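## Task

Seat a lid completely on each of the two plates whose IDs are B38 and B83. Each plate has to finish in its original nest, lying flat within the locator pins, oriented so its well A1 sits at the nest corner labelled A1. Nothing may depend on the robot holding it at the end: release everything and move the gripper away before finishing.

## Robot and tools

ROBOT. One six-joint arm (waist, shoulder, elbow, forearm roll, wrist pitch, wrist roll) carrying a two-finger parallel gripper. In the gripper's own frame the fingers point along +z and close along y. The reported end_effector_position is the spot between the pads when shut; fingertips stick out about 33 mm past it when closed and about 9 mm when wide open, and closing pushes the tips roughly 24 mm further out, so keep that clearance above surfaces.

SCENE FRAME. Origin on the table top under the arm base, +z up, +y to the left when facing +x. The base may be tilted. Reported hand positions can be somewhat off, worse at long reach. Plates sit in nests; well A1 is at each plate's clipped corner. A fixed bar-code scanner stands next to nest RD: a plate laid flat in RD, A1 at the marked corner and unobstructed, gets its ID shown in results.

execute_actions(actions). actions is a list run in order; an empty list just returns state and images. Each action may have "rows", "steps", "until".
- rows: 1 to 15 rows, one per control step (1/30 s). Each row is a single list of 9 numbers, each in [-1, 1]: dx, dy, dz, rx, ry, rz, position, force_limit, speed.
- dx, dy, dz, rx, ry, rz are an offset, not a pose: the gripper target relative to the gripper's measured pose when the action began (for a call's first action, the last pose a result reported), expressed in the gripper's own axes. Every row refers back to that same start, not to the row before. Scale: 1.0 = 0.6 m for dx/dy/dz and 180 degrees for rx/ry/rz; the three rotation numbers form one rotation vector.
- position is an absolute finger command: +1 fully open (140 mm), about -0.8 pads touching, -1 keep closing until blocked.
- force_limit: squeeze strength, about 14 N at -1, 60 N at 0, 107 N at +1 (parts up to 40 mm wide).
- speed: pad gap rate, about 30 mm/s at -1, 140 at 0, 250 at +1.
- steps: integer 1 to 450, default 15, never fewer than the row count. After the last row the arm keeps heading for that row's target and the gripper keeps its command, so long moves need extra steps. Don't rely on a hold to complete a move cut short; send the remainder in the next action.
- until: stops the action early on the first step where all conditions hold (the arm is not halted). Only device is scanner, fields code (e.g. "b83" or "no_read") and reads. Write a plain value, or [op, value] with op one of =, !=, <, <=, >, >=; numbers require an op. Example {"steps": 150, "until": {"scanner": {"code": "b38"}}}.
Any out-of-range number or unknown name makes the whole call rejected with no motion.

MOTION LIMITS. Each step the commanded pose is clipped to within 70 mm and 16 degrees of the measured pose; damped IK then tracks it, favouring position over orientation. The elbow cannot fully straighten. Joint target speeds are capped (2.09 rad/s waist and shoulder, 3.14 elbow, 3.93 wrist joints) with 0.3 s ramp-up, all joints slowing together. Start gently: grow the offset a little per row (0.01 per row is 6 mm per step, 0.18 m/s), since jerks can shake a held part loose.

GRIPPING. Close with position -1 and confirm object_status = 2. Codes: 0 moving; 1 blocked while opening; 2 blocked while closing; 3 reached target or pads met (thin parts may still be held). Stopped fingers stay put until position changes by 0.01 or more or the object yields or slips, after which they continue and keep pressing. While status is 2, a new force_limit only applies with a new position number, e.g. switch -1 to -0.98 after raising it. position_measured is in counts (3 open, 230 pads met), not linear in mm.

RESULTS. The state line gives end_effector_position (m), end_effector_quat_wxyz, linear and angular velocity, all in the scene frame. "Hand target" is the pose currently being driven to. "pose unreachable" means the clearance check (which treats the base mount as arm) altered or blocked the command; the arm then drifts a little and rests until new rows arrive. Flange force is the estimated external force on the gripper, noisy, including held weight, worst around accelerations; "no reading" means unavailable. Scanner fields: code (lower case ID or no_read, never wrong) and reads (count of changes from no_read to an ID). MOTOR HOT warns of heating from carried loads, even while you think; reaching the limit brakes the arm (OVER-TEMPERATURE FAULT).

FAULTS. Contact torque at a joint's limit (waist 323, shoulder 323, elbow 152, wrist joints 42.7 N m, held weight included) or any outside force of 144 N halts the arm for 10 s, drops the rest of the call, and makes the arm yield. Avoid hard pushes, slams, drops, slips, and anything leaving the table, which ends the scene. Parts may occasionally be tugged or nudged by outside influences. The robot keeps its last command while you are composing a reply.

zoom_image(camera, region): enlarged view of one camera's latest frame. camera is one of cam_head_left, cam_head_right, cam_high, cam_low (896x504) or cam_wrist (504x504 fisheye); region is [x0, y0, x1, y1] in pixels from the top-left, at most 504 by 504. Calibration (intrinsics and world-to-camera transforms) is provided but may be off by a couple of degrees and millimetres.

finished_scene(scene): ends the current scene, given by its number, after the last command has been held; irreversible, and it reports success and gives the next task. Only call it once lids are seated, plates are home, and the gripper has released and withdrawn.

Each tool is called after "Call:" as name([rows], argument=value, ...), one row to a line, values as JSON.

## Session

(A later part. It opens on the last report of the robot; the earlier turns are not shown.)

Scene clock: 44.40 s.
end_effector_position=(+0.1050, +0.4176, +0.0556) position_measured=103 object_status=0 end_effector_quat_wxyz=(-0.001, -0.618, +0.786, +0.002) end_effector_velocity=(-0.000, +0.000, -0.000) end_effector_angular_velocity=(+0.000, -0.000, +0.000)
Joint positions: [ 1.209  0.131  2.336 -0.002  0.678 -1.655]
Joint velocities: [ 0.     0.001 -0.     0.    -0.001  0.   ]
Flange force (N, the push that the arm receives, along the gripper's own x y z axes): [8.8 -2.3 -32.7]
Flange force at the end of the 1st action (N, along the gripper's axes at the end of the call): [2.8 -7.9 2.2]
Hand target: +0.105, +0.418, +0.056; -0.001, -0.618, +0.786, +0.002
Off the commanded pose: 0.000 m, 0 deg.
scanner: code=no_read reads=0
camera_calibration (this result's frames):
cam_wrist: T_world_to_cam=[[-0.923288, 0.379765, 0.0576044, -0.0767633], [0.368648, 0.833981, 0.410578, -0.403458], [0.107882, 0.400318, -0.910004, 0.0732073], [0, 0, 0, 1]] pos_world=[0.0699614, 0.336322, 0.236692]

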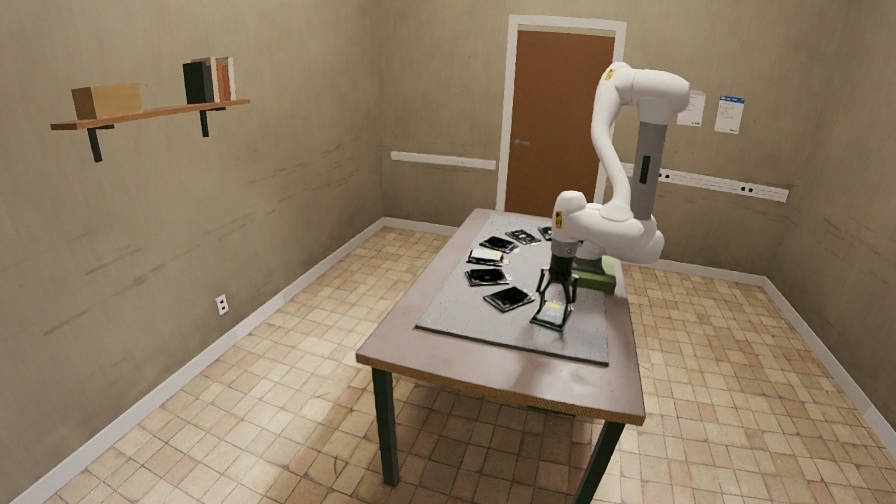

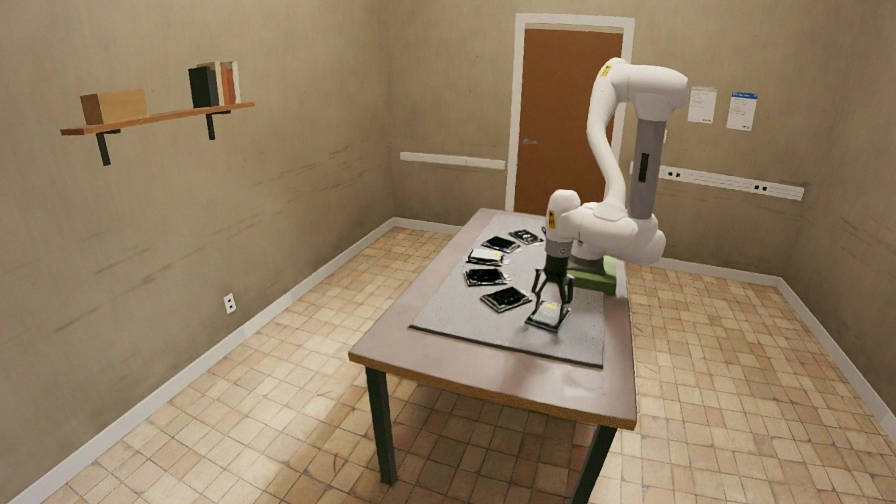

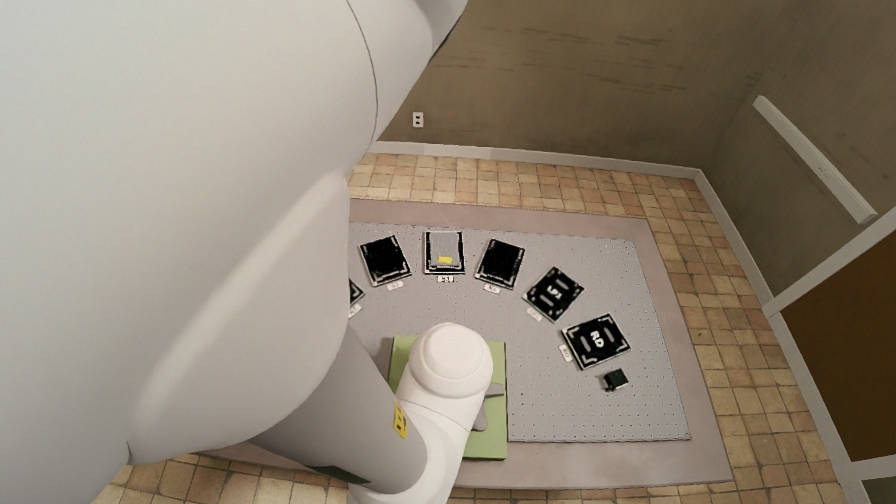

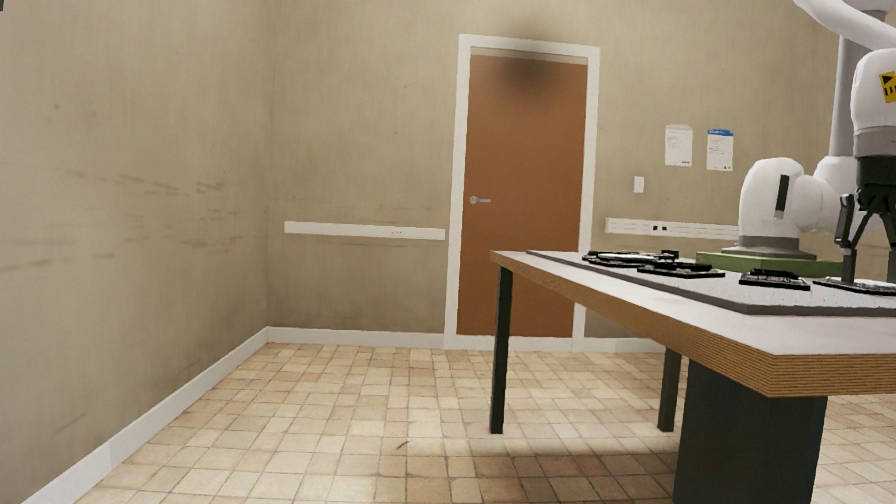

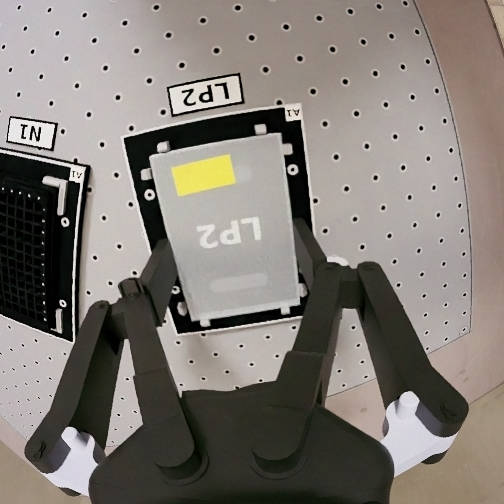

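Call:
execute_actions([
  {"rows": [[0,0,-0.0005,0,0,0,-0.98,0.3,-0.4],[0,0,-0.0008,0,0,0,-0.98,0.3,-0.4]], "steps": 6},
  {"rows": [[0,0,-0.004,0,0,0,-0.98,0.3,-0.4],[0,0,-0.011,0,0,0,-0.98,0.3,-0.4],[0,0,-0.020,0,0,0,-0.98,0.3,-0.4],[0,0,-0.029,0,0,0,-0.98,0.3,-0.4],[0,0,-0.036,0,0,0,-0.98,0.3,-0.4],[0.0021,-0.0057,-0.040,0,0,0.003,-0.98,0.3,-0.4],[0.0064,-0.0170,-0.042,0,0,0.008,-0.98,0.3,-0.4],[0.0127,-0.0341,-0.042,0,0,0.016,-0.98,0.3,-0.4],[0.0212,-0.0568,-0.042,0,0,0.027,-0.98,0.3,-0.4],[0.0319,-0.0852,-0.042,0,0,0.041,-0.98,0.3,-0.4],[0.0446,-0.1193,-0.042,0,0,0.057,-0.98,0.3,-0.4],[0.0595,-0.1591,-0.042,0,0,0.076,-0.98,0.3,-0.4],[0.0807,-0.2159,-0.042,0,0,0.100,-0.98,0.3,-0.4],[0.1168,-0.3125,-0.040,0,0,0.13,-0.98,0.3,-0.4],[0.2124,-0.5682,-0.0328,0,0,0.2722,-0.98,0.3,-0.4]], "steps": 46},
])

Call:
zoom_image(camera="cam_wrist", region=[110, 100, 350, 345])

Scene clock: 48.27 s.
end_effector_position=(+0.4065, +0.2125, +0.0744) position_measured=107 object_status=2 end_effector_quat_wxyz=(-0.001, -0.236, +0.972, +0.000) end_effector_velocity=(+0.003, -0.000, -0.000) end_effector_angular_velocity=(+0.002, +0.001, -0.001)
Joint positions: [ 0.374  0.135  2.273 -0.008  0.734 -1.631]
Joint velocities: [-0.005  0.003 -0.004  0.003  0.001 -0.006]
Flange force (N, the push that the arm receives, along the gripper's own x y z axes): [0.8 -3.7 4.0]
Flange force at the end of the 1st action (N, along the gripper's axes at the end of the call): [-0.6 -10.1 -35.4]
Hand target: +0.407, +0.212, +0.074; -0.001, -0.236, +0.972, +0.000
Off the commanded pose: 0.001 m, 0 deg.
scanner: code=no_read reads=0
camera_calibration (this result's frames):
cam_wrist: T_world_to_cam=[[-0.319033, 0.946158, 0.0547908, -0.0873192], [0.871946, 0.270373, 0.408178, -0.435867], [0.371387, 0.177997, -0.911257, 0.0800721], [0, 0, 0, 1]] pos_world=[0.322457, 0.186212, 0.255662]

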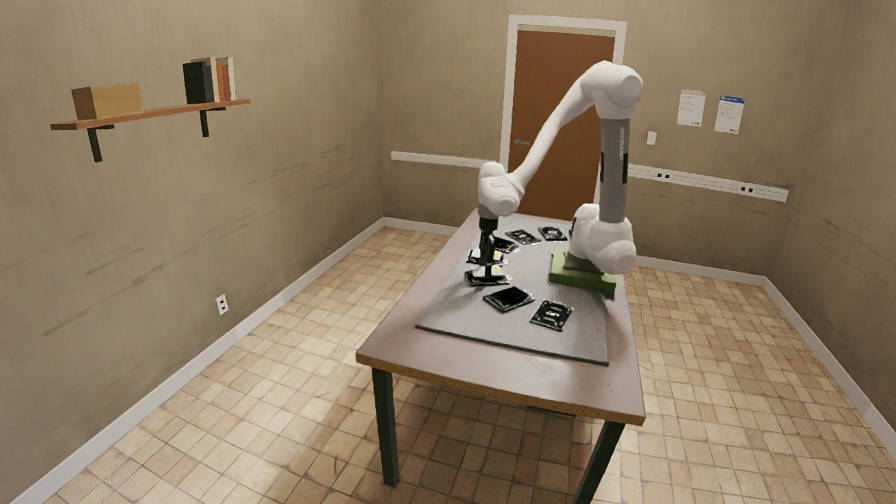

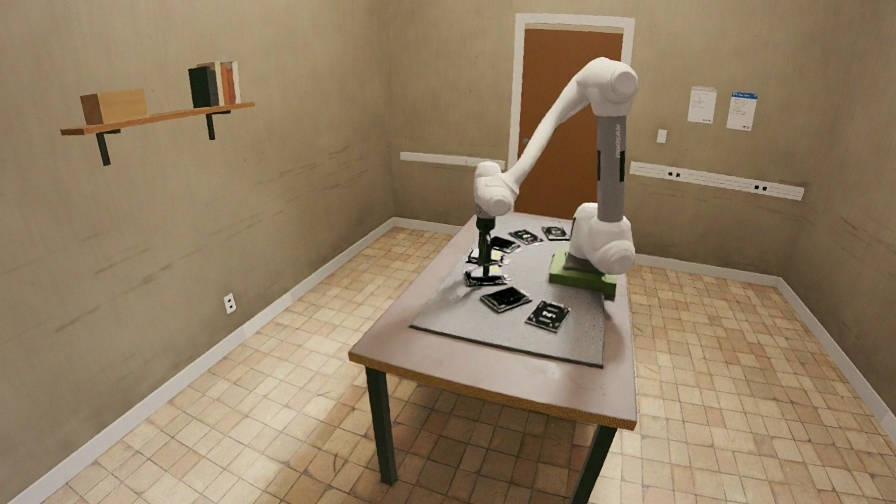

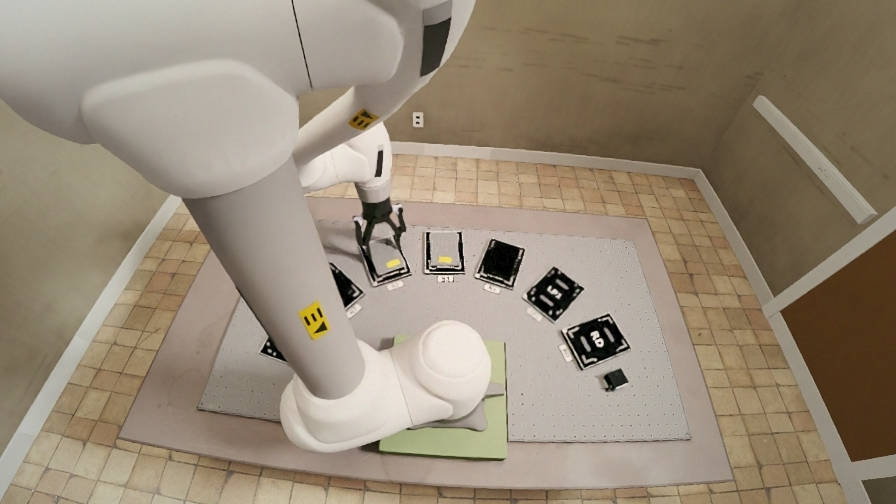

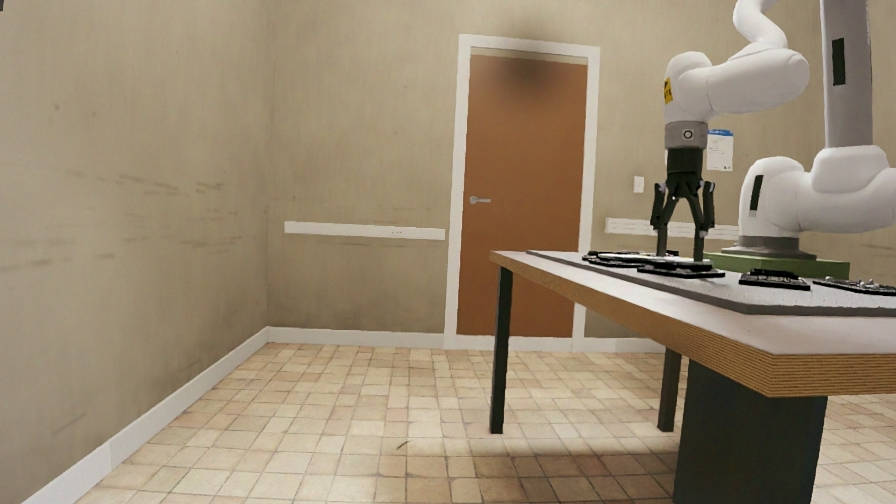

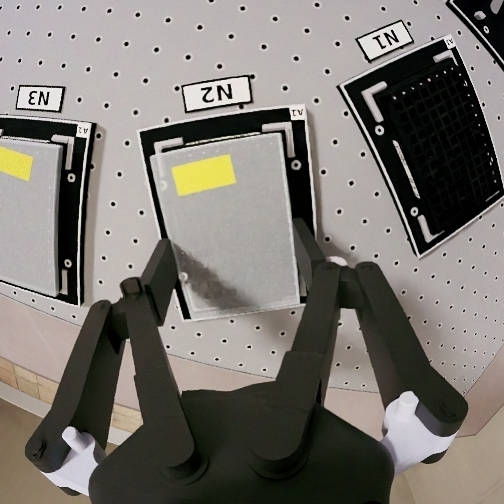

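Region (110, 100, 350, 345) of cam_wrist's 504x504 image, scaled by 2.057, with more detail than that image has; it fills the left 494 columns of this view, and the rest is white.

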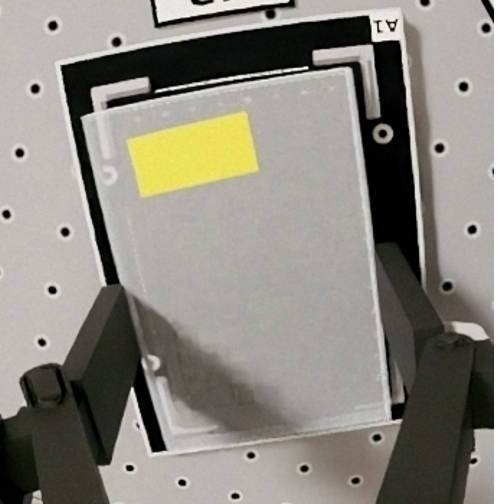

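Call:
zoom_image(camera="cam_wrist", region=[120, 95, 320, 195])

Call:
zoom_image(camera="cam_wrist", region=[160, 250, 320, 340])

Region (120, 95, 320, 195) of cam_wrist's 504x504 image, scaled by 2.520, with more detail than that image has.

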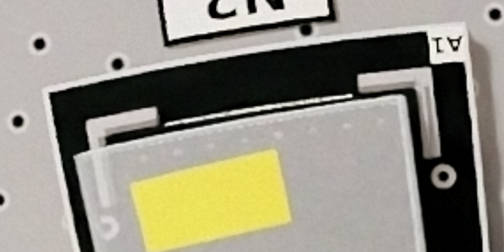

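Region (160, 250, 320, 340) of cam_wrist's 504x504 image, scaled by 3.150, with more detail than that image has; it fills the top 284 rows of this view, and the rest is white.

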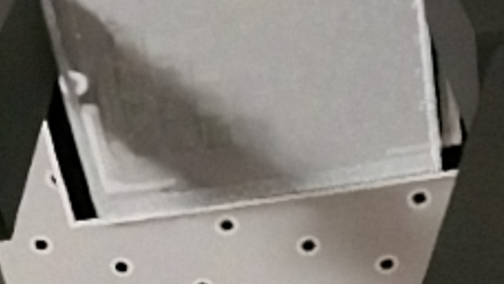

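Call:
execute_actions([
  {"rows": [[-0.0002,0.0015,0.0005,0,0,0.0014,-0.98,0.3,-0.4],[-0.0005,0.0038,0.0015,0,0,0.0036,-0.98,0.3,-0.4],[-0.0008,0.0061,0.0028,0,0,0.0058,-0.98,0.3,-0.4],[-0.0010,0.0076,0.0040,0,0,0.0072,-0.98,0.3,-0.4],[-0.0010,0.0076,0.0048,0,0,0.0072,-0.98,0.3,-0.4],[-0.0010,0.0076,0.0053,0,0,0.0072,-0.98,0.3,-0.4]], "steps": 11},
])

Call:
zoom_image(camera="cam_wrist", region=[110, 100, 350, 345])

Scene clock: 49.70 s.
end_effector_position=(+0.4050, +0.2169, +0.0713) position_measured=107 object_status=2 end_effector_quat_wxyz=(-0.001, -0.225, +0.974, +0.000) end_effector_velocity=(-0.001, +0.000, -0.002) end_effector_angular_velocity=(-0.003, -0.001, -0.002)
Joint positions: [ 0.383  0.141  2.274 -0.007  0.727 -1.599]
Joint velocities: [ 0.003  0.002  0.002 -0.005 -0.003  0.009]
Flange force (N, the push that the arm receives, along the gripper's own x y z axes): [5.6 -5.4 2.5]
Hand target: +0.405, +0.217, +0.071; -0.001, -0.225, +0.974, +0.000
Off the commanded pose: 0.000 m, 0 deg.
scanner: code=no_read reads=0
camera_calibration (this result's frames):
cam_wrist: T_world_to_cam=[[-0.297472, 0.953138, 0.0551261, -0.102062], [0.877884, 0.250377, 0.408204, -0.432575], [0.375272, 0.169824, -0.911225, 0.0772616], [0, 0, 0, 1]] pos_world=[0.320396, 0.192465, 0.252608]

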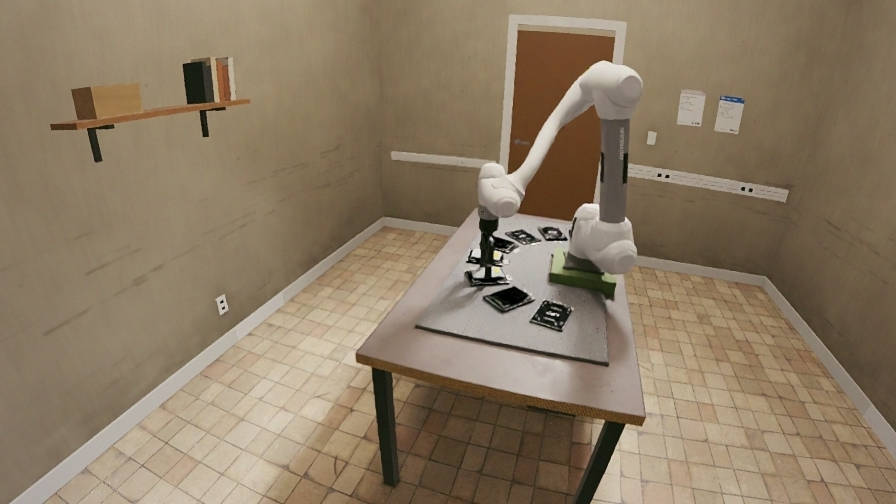

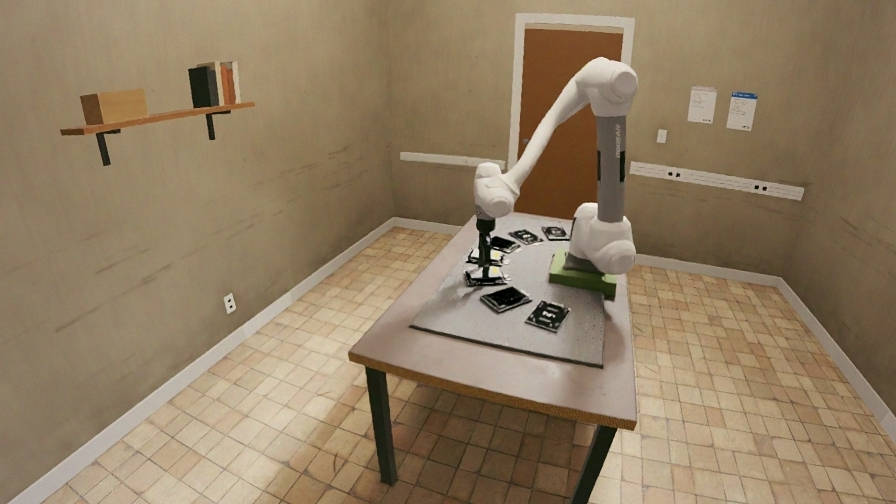

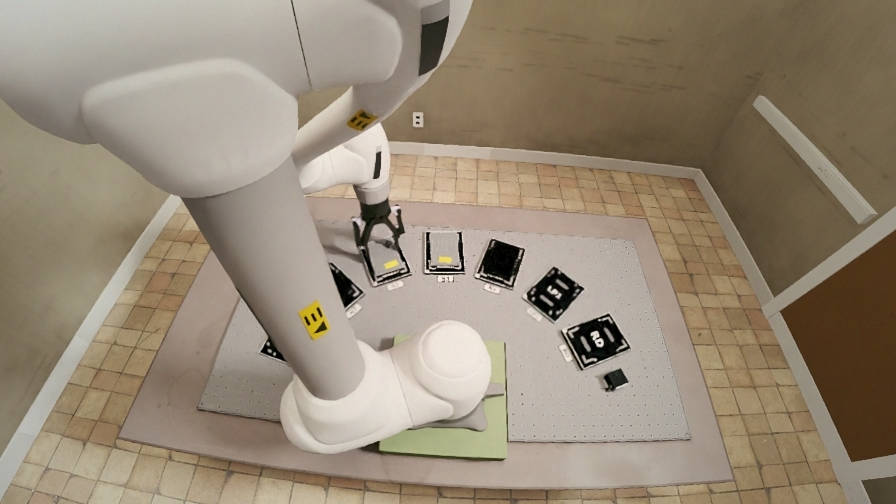

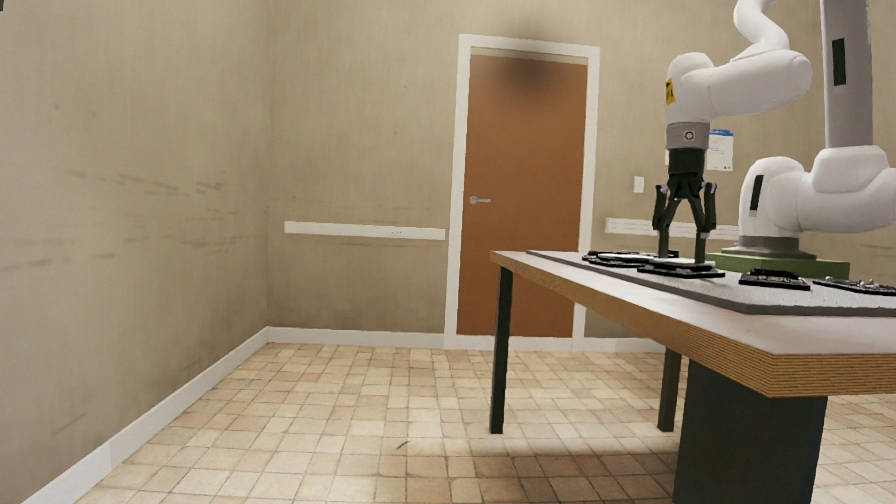

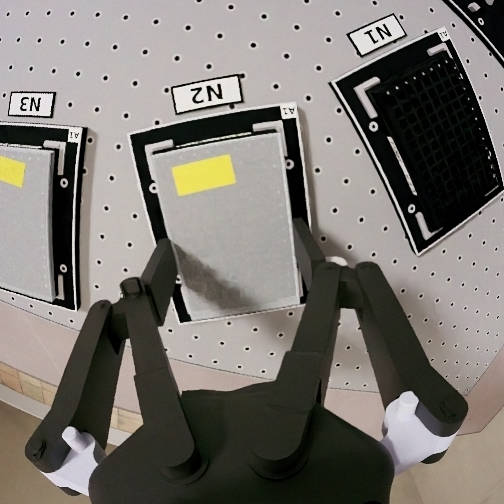

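Region (110, 100, 350, 345) of cam_wrist's 504x504 image, scaled by 2.057, with more detail than that image has; it fills the left 494 columns of this view, and the rest is white.

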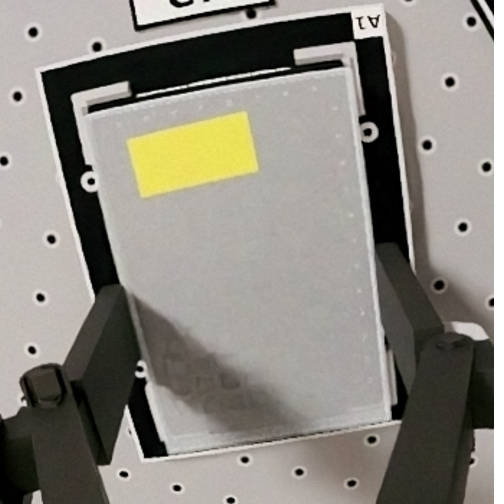

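Call:
zoom_image(camera="cam_wrist", region=[130, 105, 310, 195])

Call:
zoom_image(camera="cam_wrist", region=[160, 250, 320, 340])

Region (130, 105, 310, 195) of cam_wrist's 504x504 image, scaled by 2.800, with more detail than that image has.

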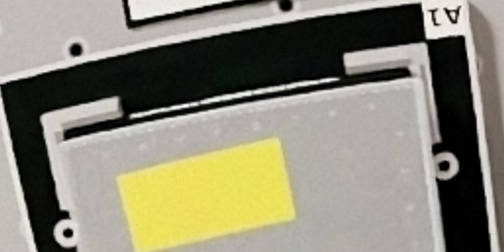

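Region (160, 250, 320, 340) of cam_wrist's 504x504 image, scaled by 3.150, with more detail than that image has; it fills the top 284 rows of this view, and the rest is white.

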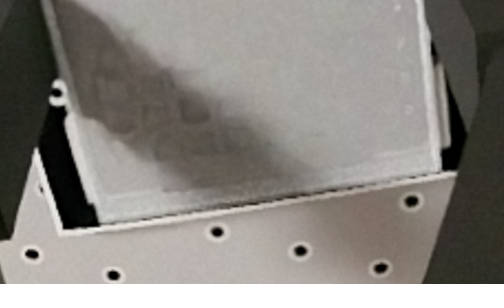

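Call:
execute_actions([
  {"rows": [[0.0004,0,0.0010,0,0,0,-0.98,0.3,-0.4],[0.0007,0,0.0022,0,0,0,-0.98,0.3,-0.4],[0.0007,0,0.0032,0,0,0,-0.98,0.3,-0.4],[0.0007,0,0.0037,0,0,0,-0.98,0.3,-0.4]], "steps": 7},
])

Call:
zoom_image(camera="cam_wrist", region=[110, 100, 350, 345])

Scene clock: 51.77 s.
end_effector_position=(+0.4046, +0.2168, +0.0693) position_measured=107 object_status=2 end_effector_quat_wxyz=(-0.001, -0.225, +0.974, +0.000) end_effector_velocity=(-0.001, +0.000, -0.004) end_effector_angular_velocity=(+0.003, +0.003, -0.006)
Joint positions: [ 0.384  0.144  2.276 -0.008  0.722 -1.599]
Joint velocities: [-0.001  0.005  0.004  0.006 -0.007  0.001]
Flange force (N, the push that the arm receives, along the gripper's own x y z axes): [2.3 1.6 7.1]
Hand target: +0.405, +0.217, +0.069; -0.001, -0.225, +0.974, +0.000
Off the commanded pose: 0.000 m, 0 deg.
scanner: code=no_read reads=0
camera_calibration (this result's frames):
cam_wrist: T_world_to_cam=[[-0.297446, 0.953159, 0.0549065, -0.10192], [0.877884, 0.250443, 0.408165, -0.431354], [0.375295, 0.169608, -0.911256, 0.0756255], [0, 0, 0, 1]] pos_world=[0.319981, 0.192349, 0.250574]

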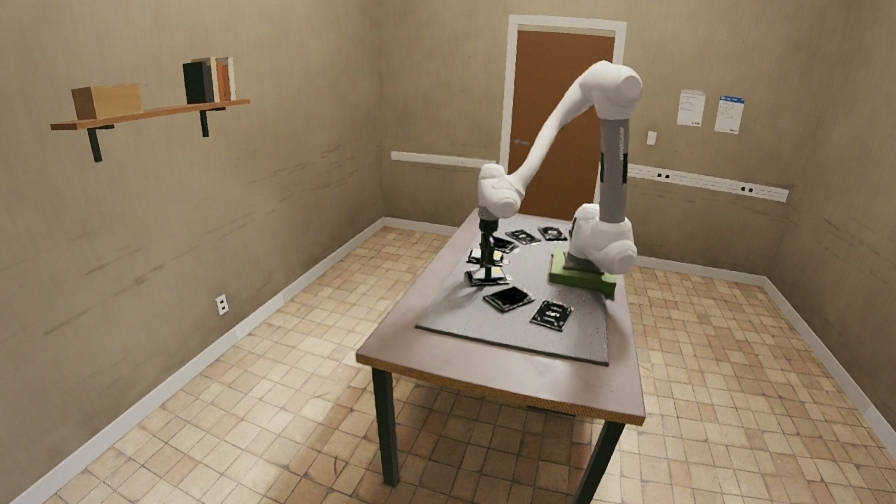

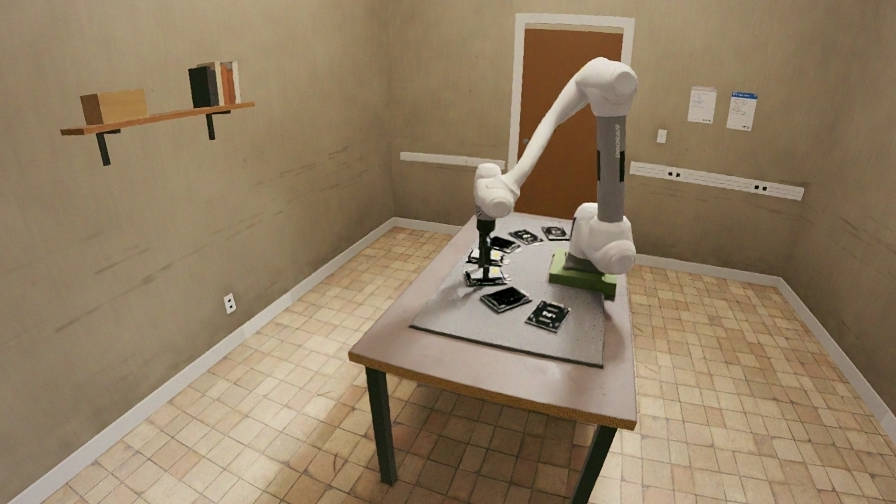

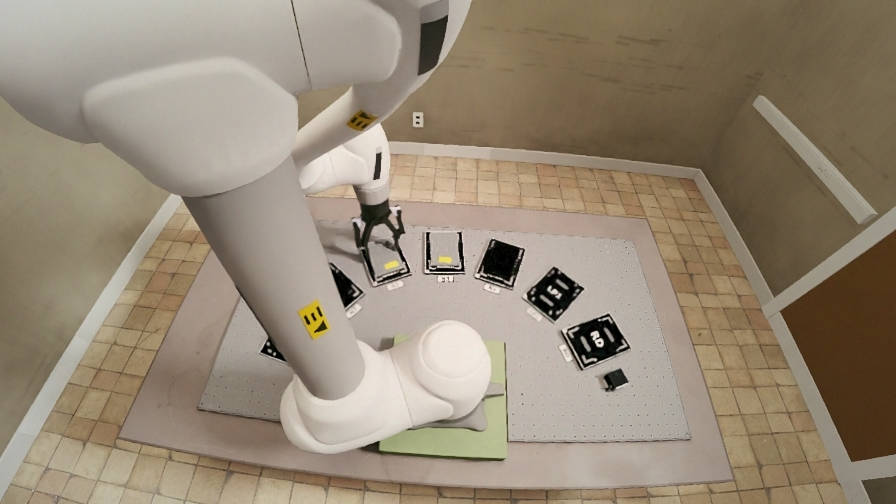

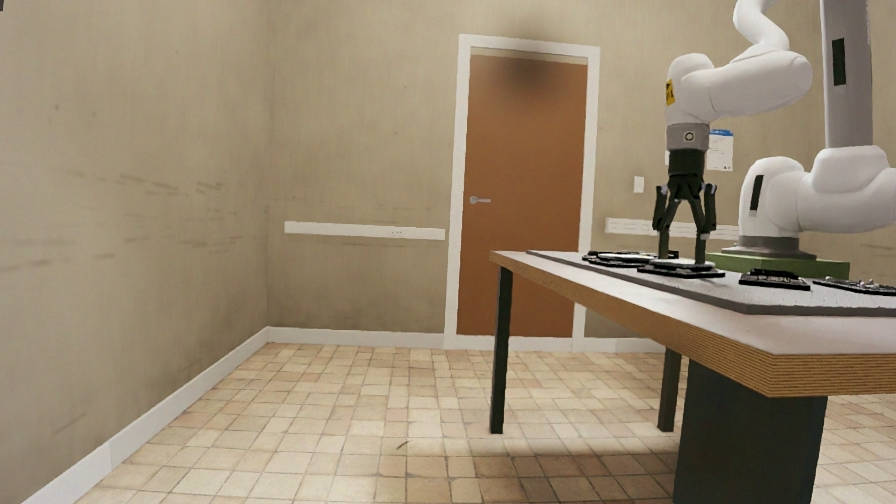

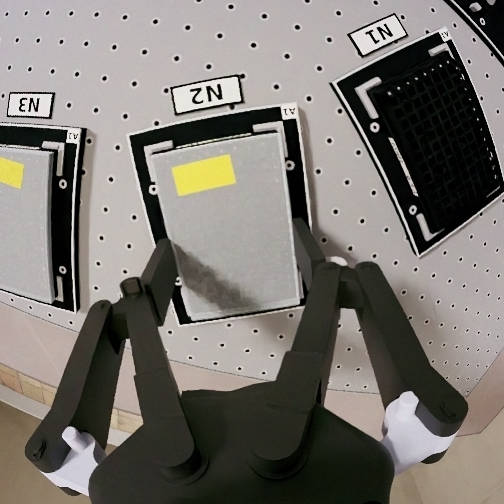

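Region (110, 100, 350, 345) of cam_wrist's 504x504 image, scaled by 2.057, with more detail than that image has; it fills the left 494 columns of this view, and the rest is white.

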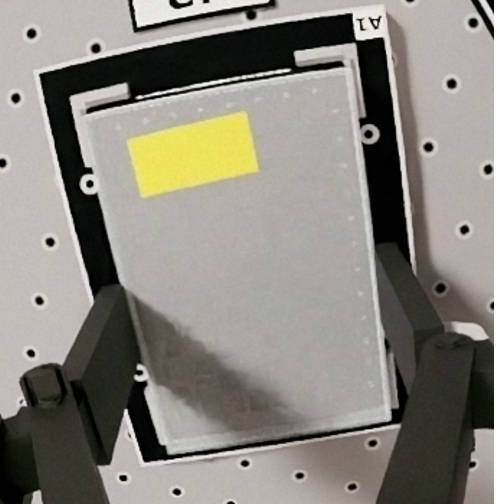

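Call:
execute_actions(actions=[])

Scene clock: 51.83 s.
end_effector_position=(+0.4046, +0.2168, +0.0692) position_measured=107 object_status=2 end_effector_quat_wxyz=(-0.001, -0.225, +0.974, +0.000) end_effector_velocity=(+0.000, +0.000, -0.001) end_effector_angular_velocity=(+0.002, +0.000, +0.000)
Joint positions: [ 0.383  0.144  2.276 -0.007  0.722 -1.599]
Joint velocities: [-0.001  0.001  0.001  0.003 -0.002 -0.004]
Flange force (N, the push that the arm receives, along the gripper's own x y z axes): [2.9 -1.0 1.6]
Hand target: +0.405, +0.217, +0.069; -0.001, -0.225, +0.974, +0.000
Off the commanded pose: 0.000 m, 0 deg.
scanner: code=no_read reads=0
camera_calibration (this result's frames):
cam_wrist: T_world_to_cam=[[-0.297486, 0.953138, 0.0550451, -0.101912], [0.877888, 0.250428, 0.408164, -0.431296], [0.375252, 0.169747, -0.911247, 0.0754995], [0, 0, 0, 1]] pos_world=[0.319981, 0.192329, 0.250448]

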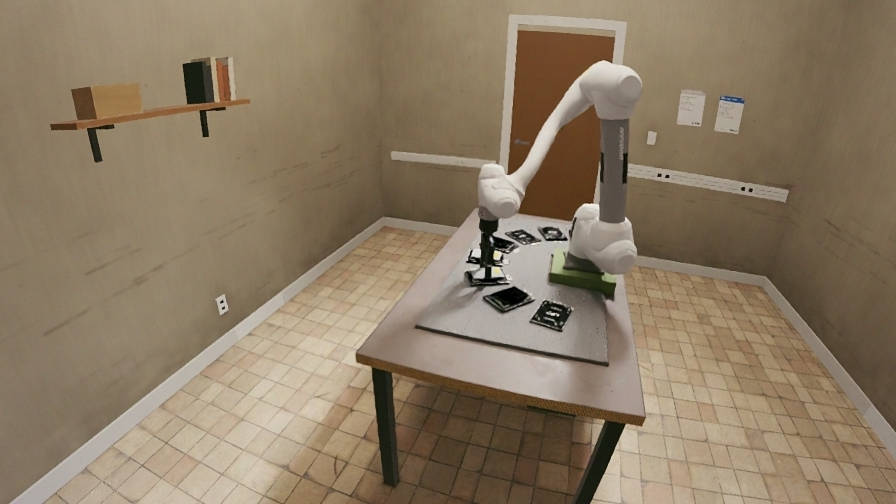

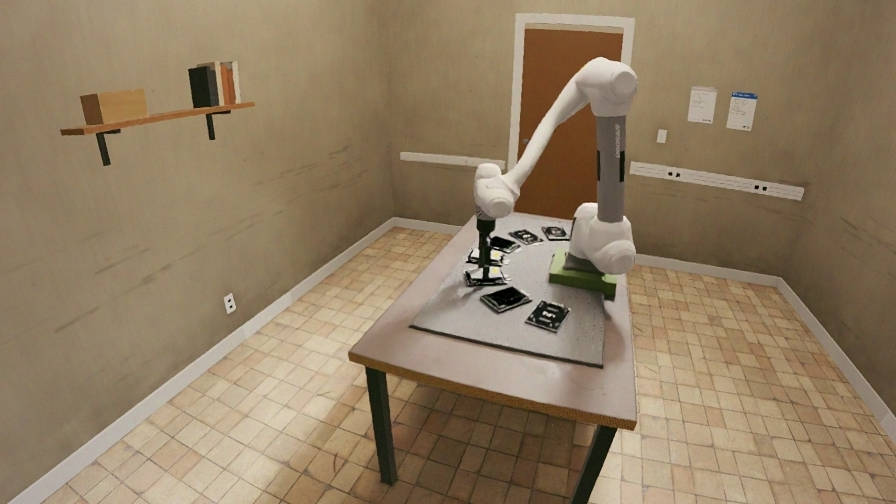

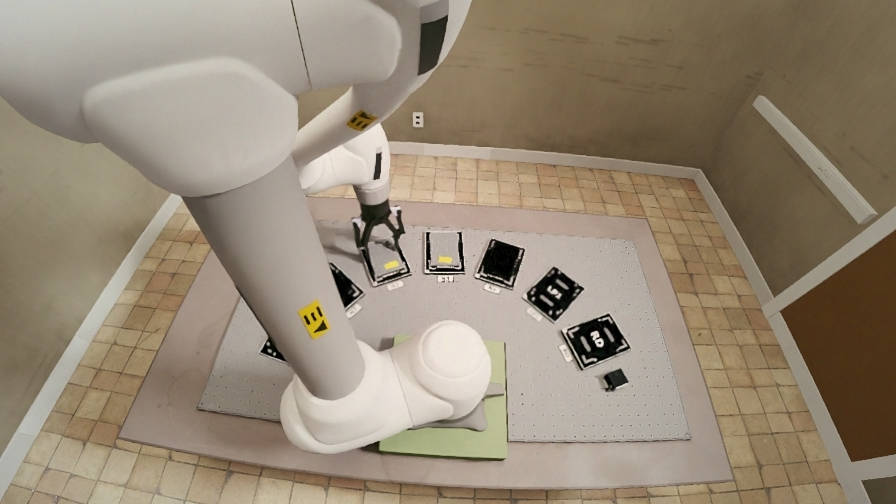

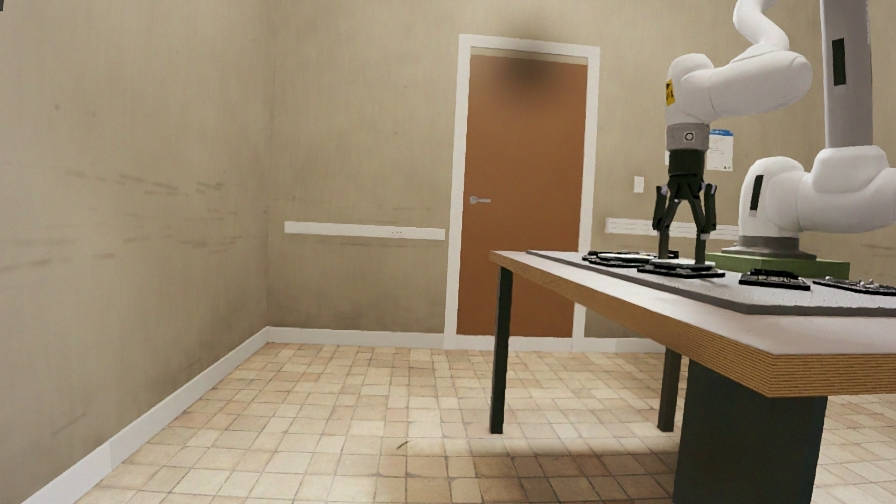

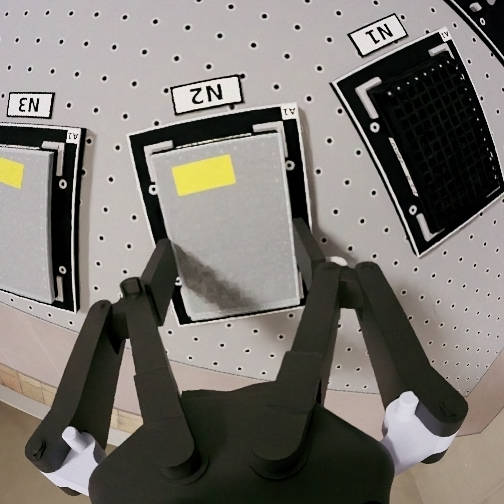

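Call:
execute_actions([
  {"rows": [[0,0,0.0009,0,0,0,-0.98,0.3,-0.4],[0,0,0.0017,0,0,0,-0.98,0.3,-0.4]], "steps": 4},
])

Scene clock: 52.07 s.
end_effector_position=(+0.4046, +0.2167, +0.0684) position_measured=107 object_status=2 end_effector_quat_wxyz=(-0.001, -0.225, +0.974, +0.000) end_effector_velocity=(-0.000, -0.000, -0.004) end_effector_angular_velocity=(-0.001, +0.001, +0.000)
Joint positions: [ 0.383  0.145  2.277 -0.007  0.72  -1.599]
Joint velocities: [-0.     0.007  0.003 -0.    -0.009 -0.   ]
Flange force (N, the push that the arm receives, along the gripper's own x y z axes): [3.6 0.3 2.5]
Hand target: +0.405, +0.217, +0.068; -0.001, -0.225, +0.974, +0.000
Off the commanded pose: 0.000 m, 0 deg.
scanner: code=no_read reads=0
camera_calibration (this result's frames):
cam_wrist: T_world_to_cam=[[-0.297508, 0.953127, 0.0551162, -0.101851], [0.877905, 0.250427, 0.408129, -0.430977], [0.375197, 0.169808, -0.911259, 0.0748152], [0, 0, 0, 1]] pos_world=[0.319985, 0.192301, 0.249684]

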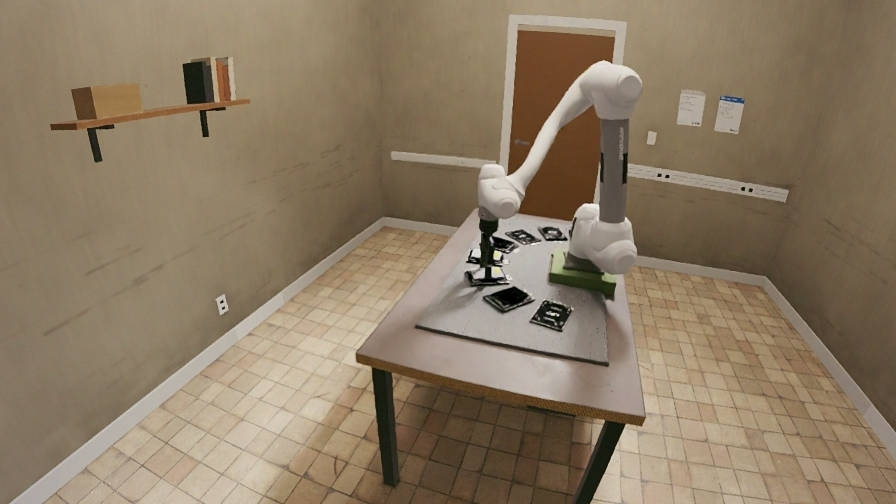

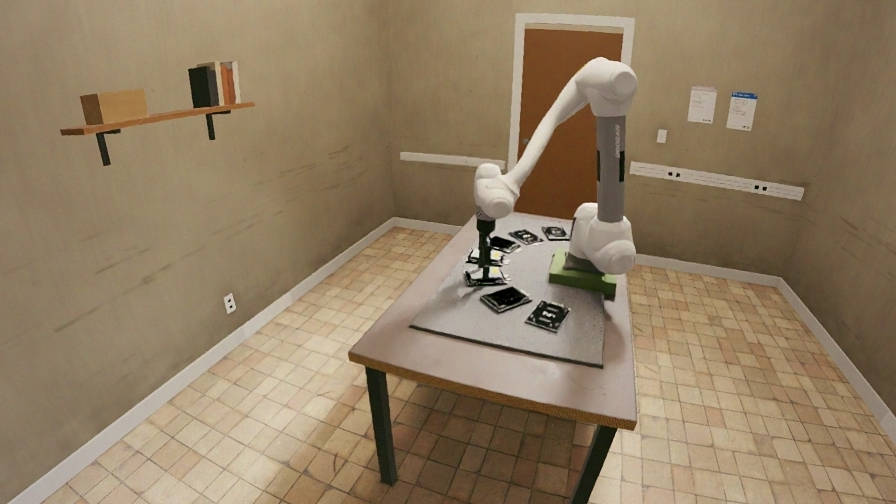

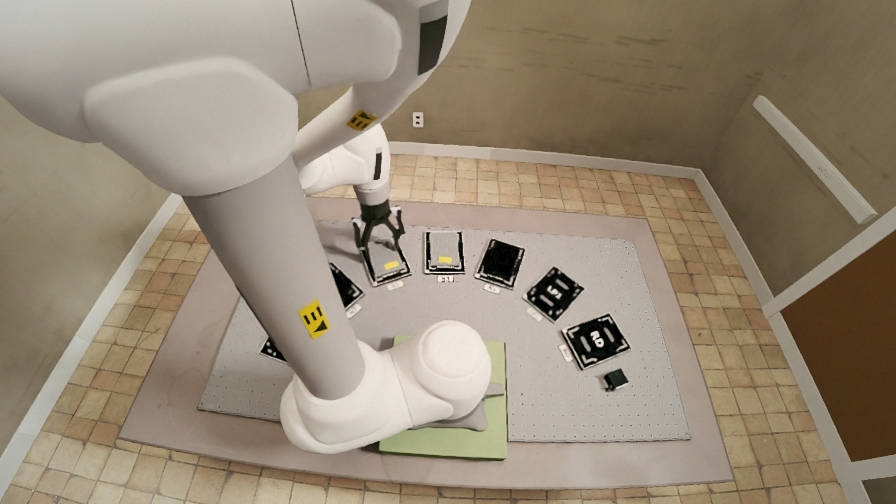

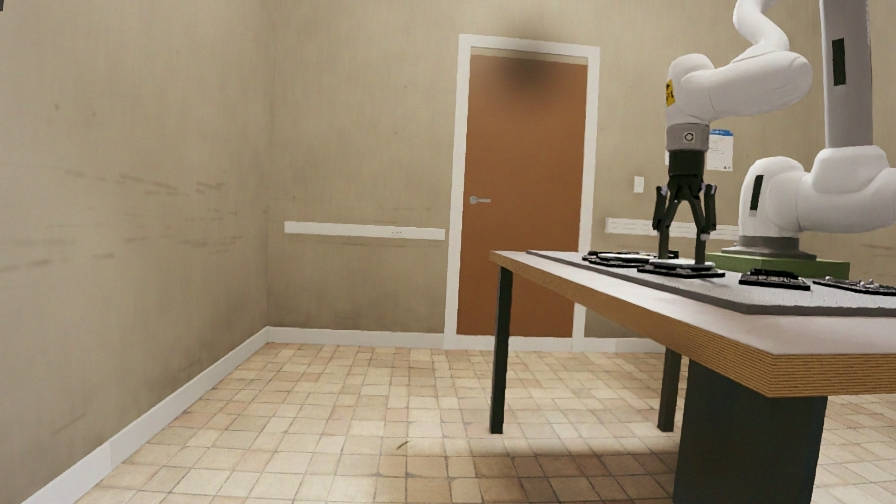

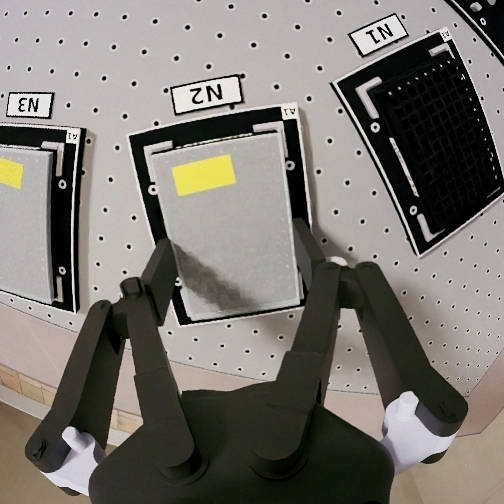

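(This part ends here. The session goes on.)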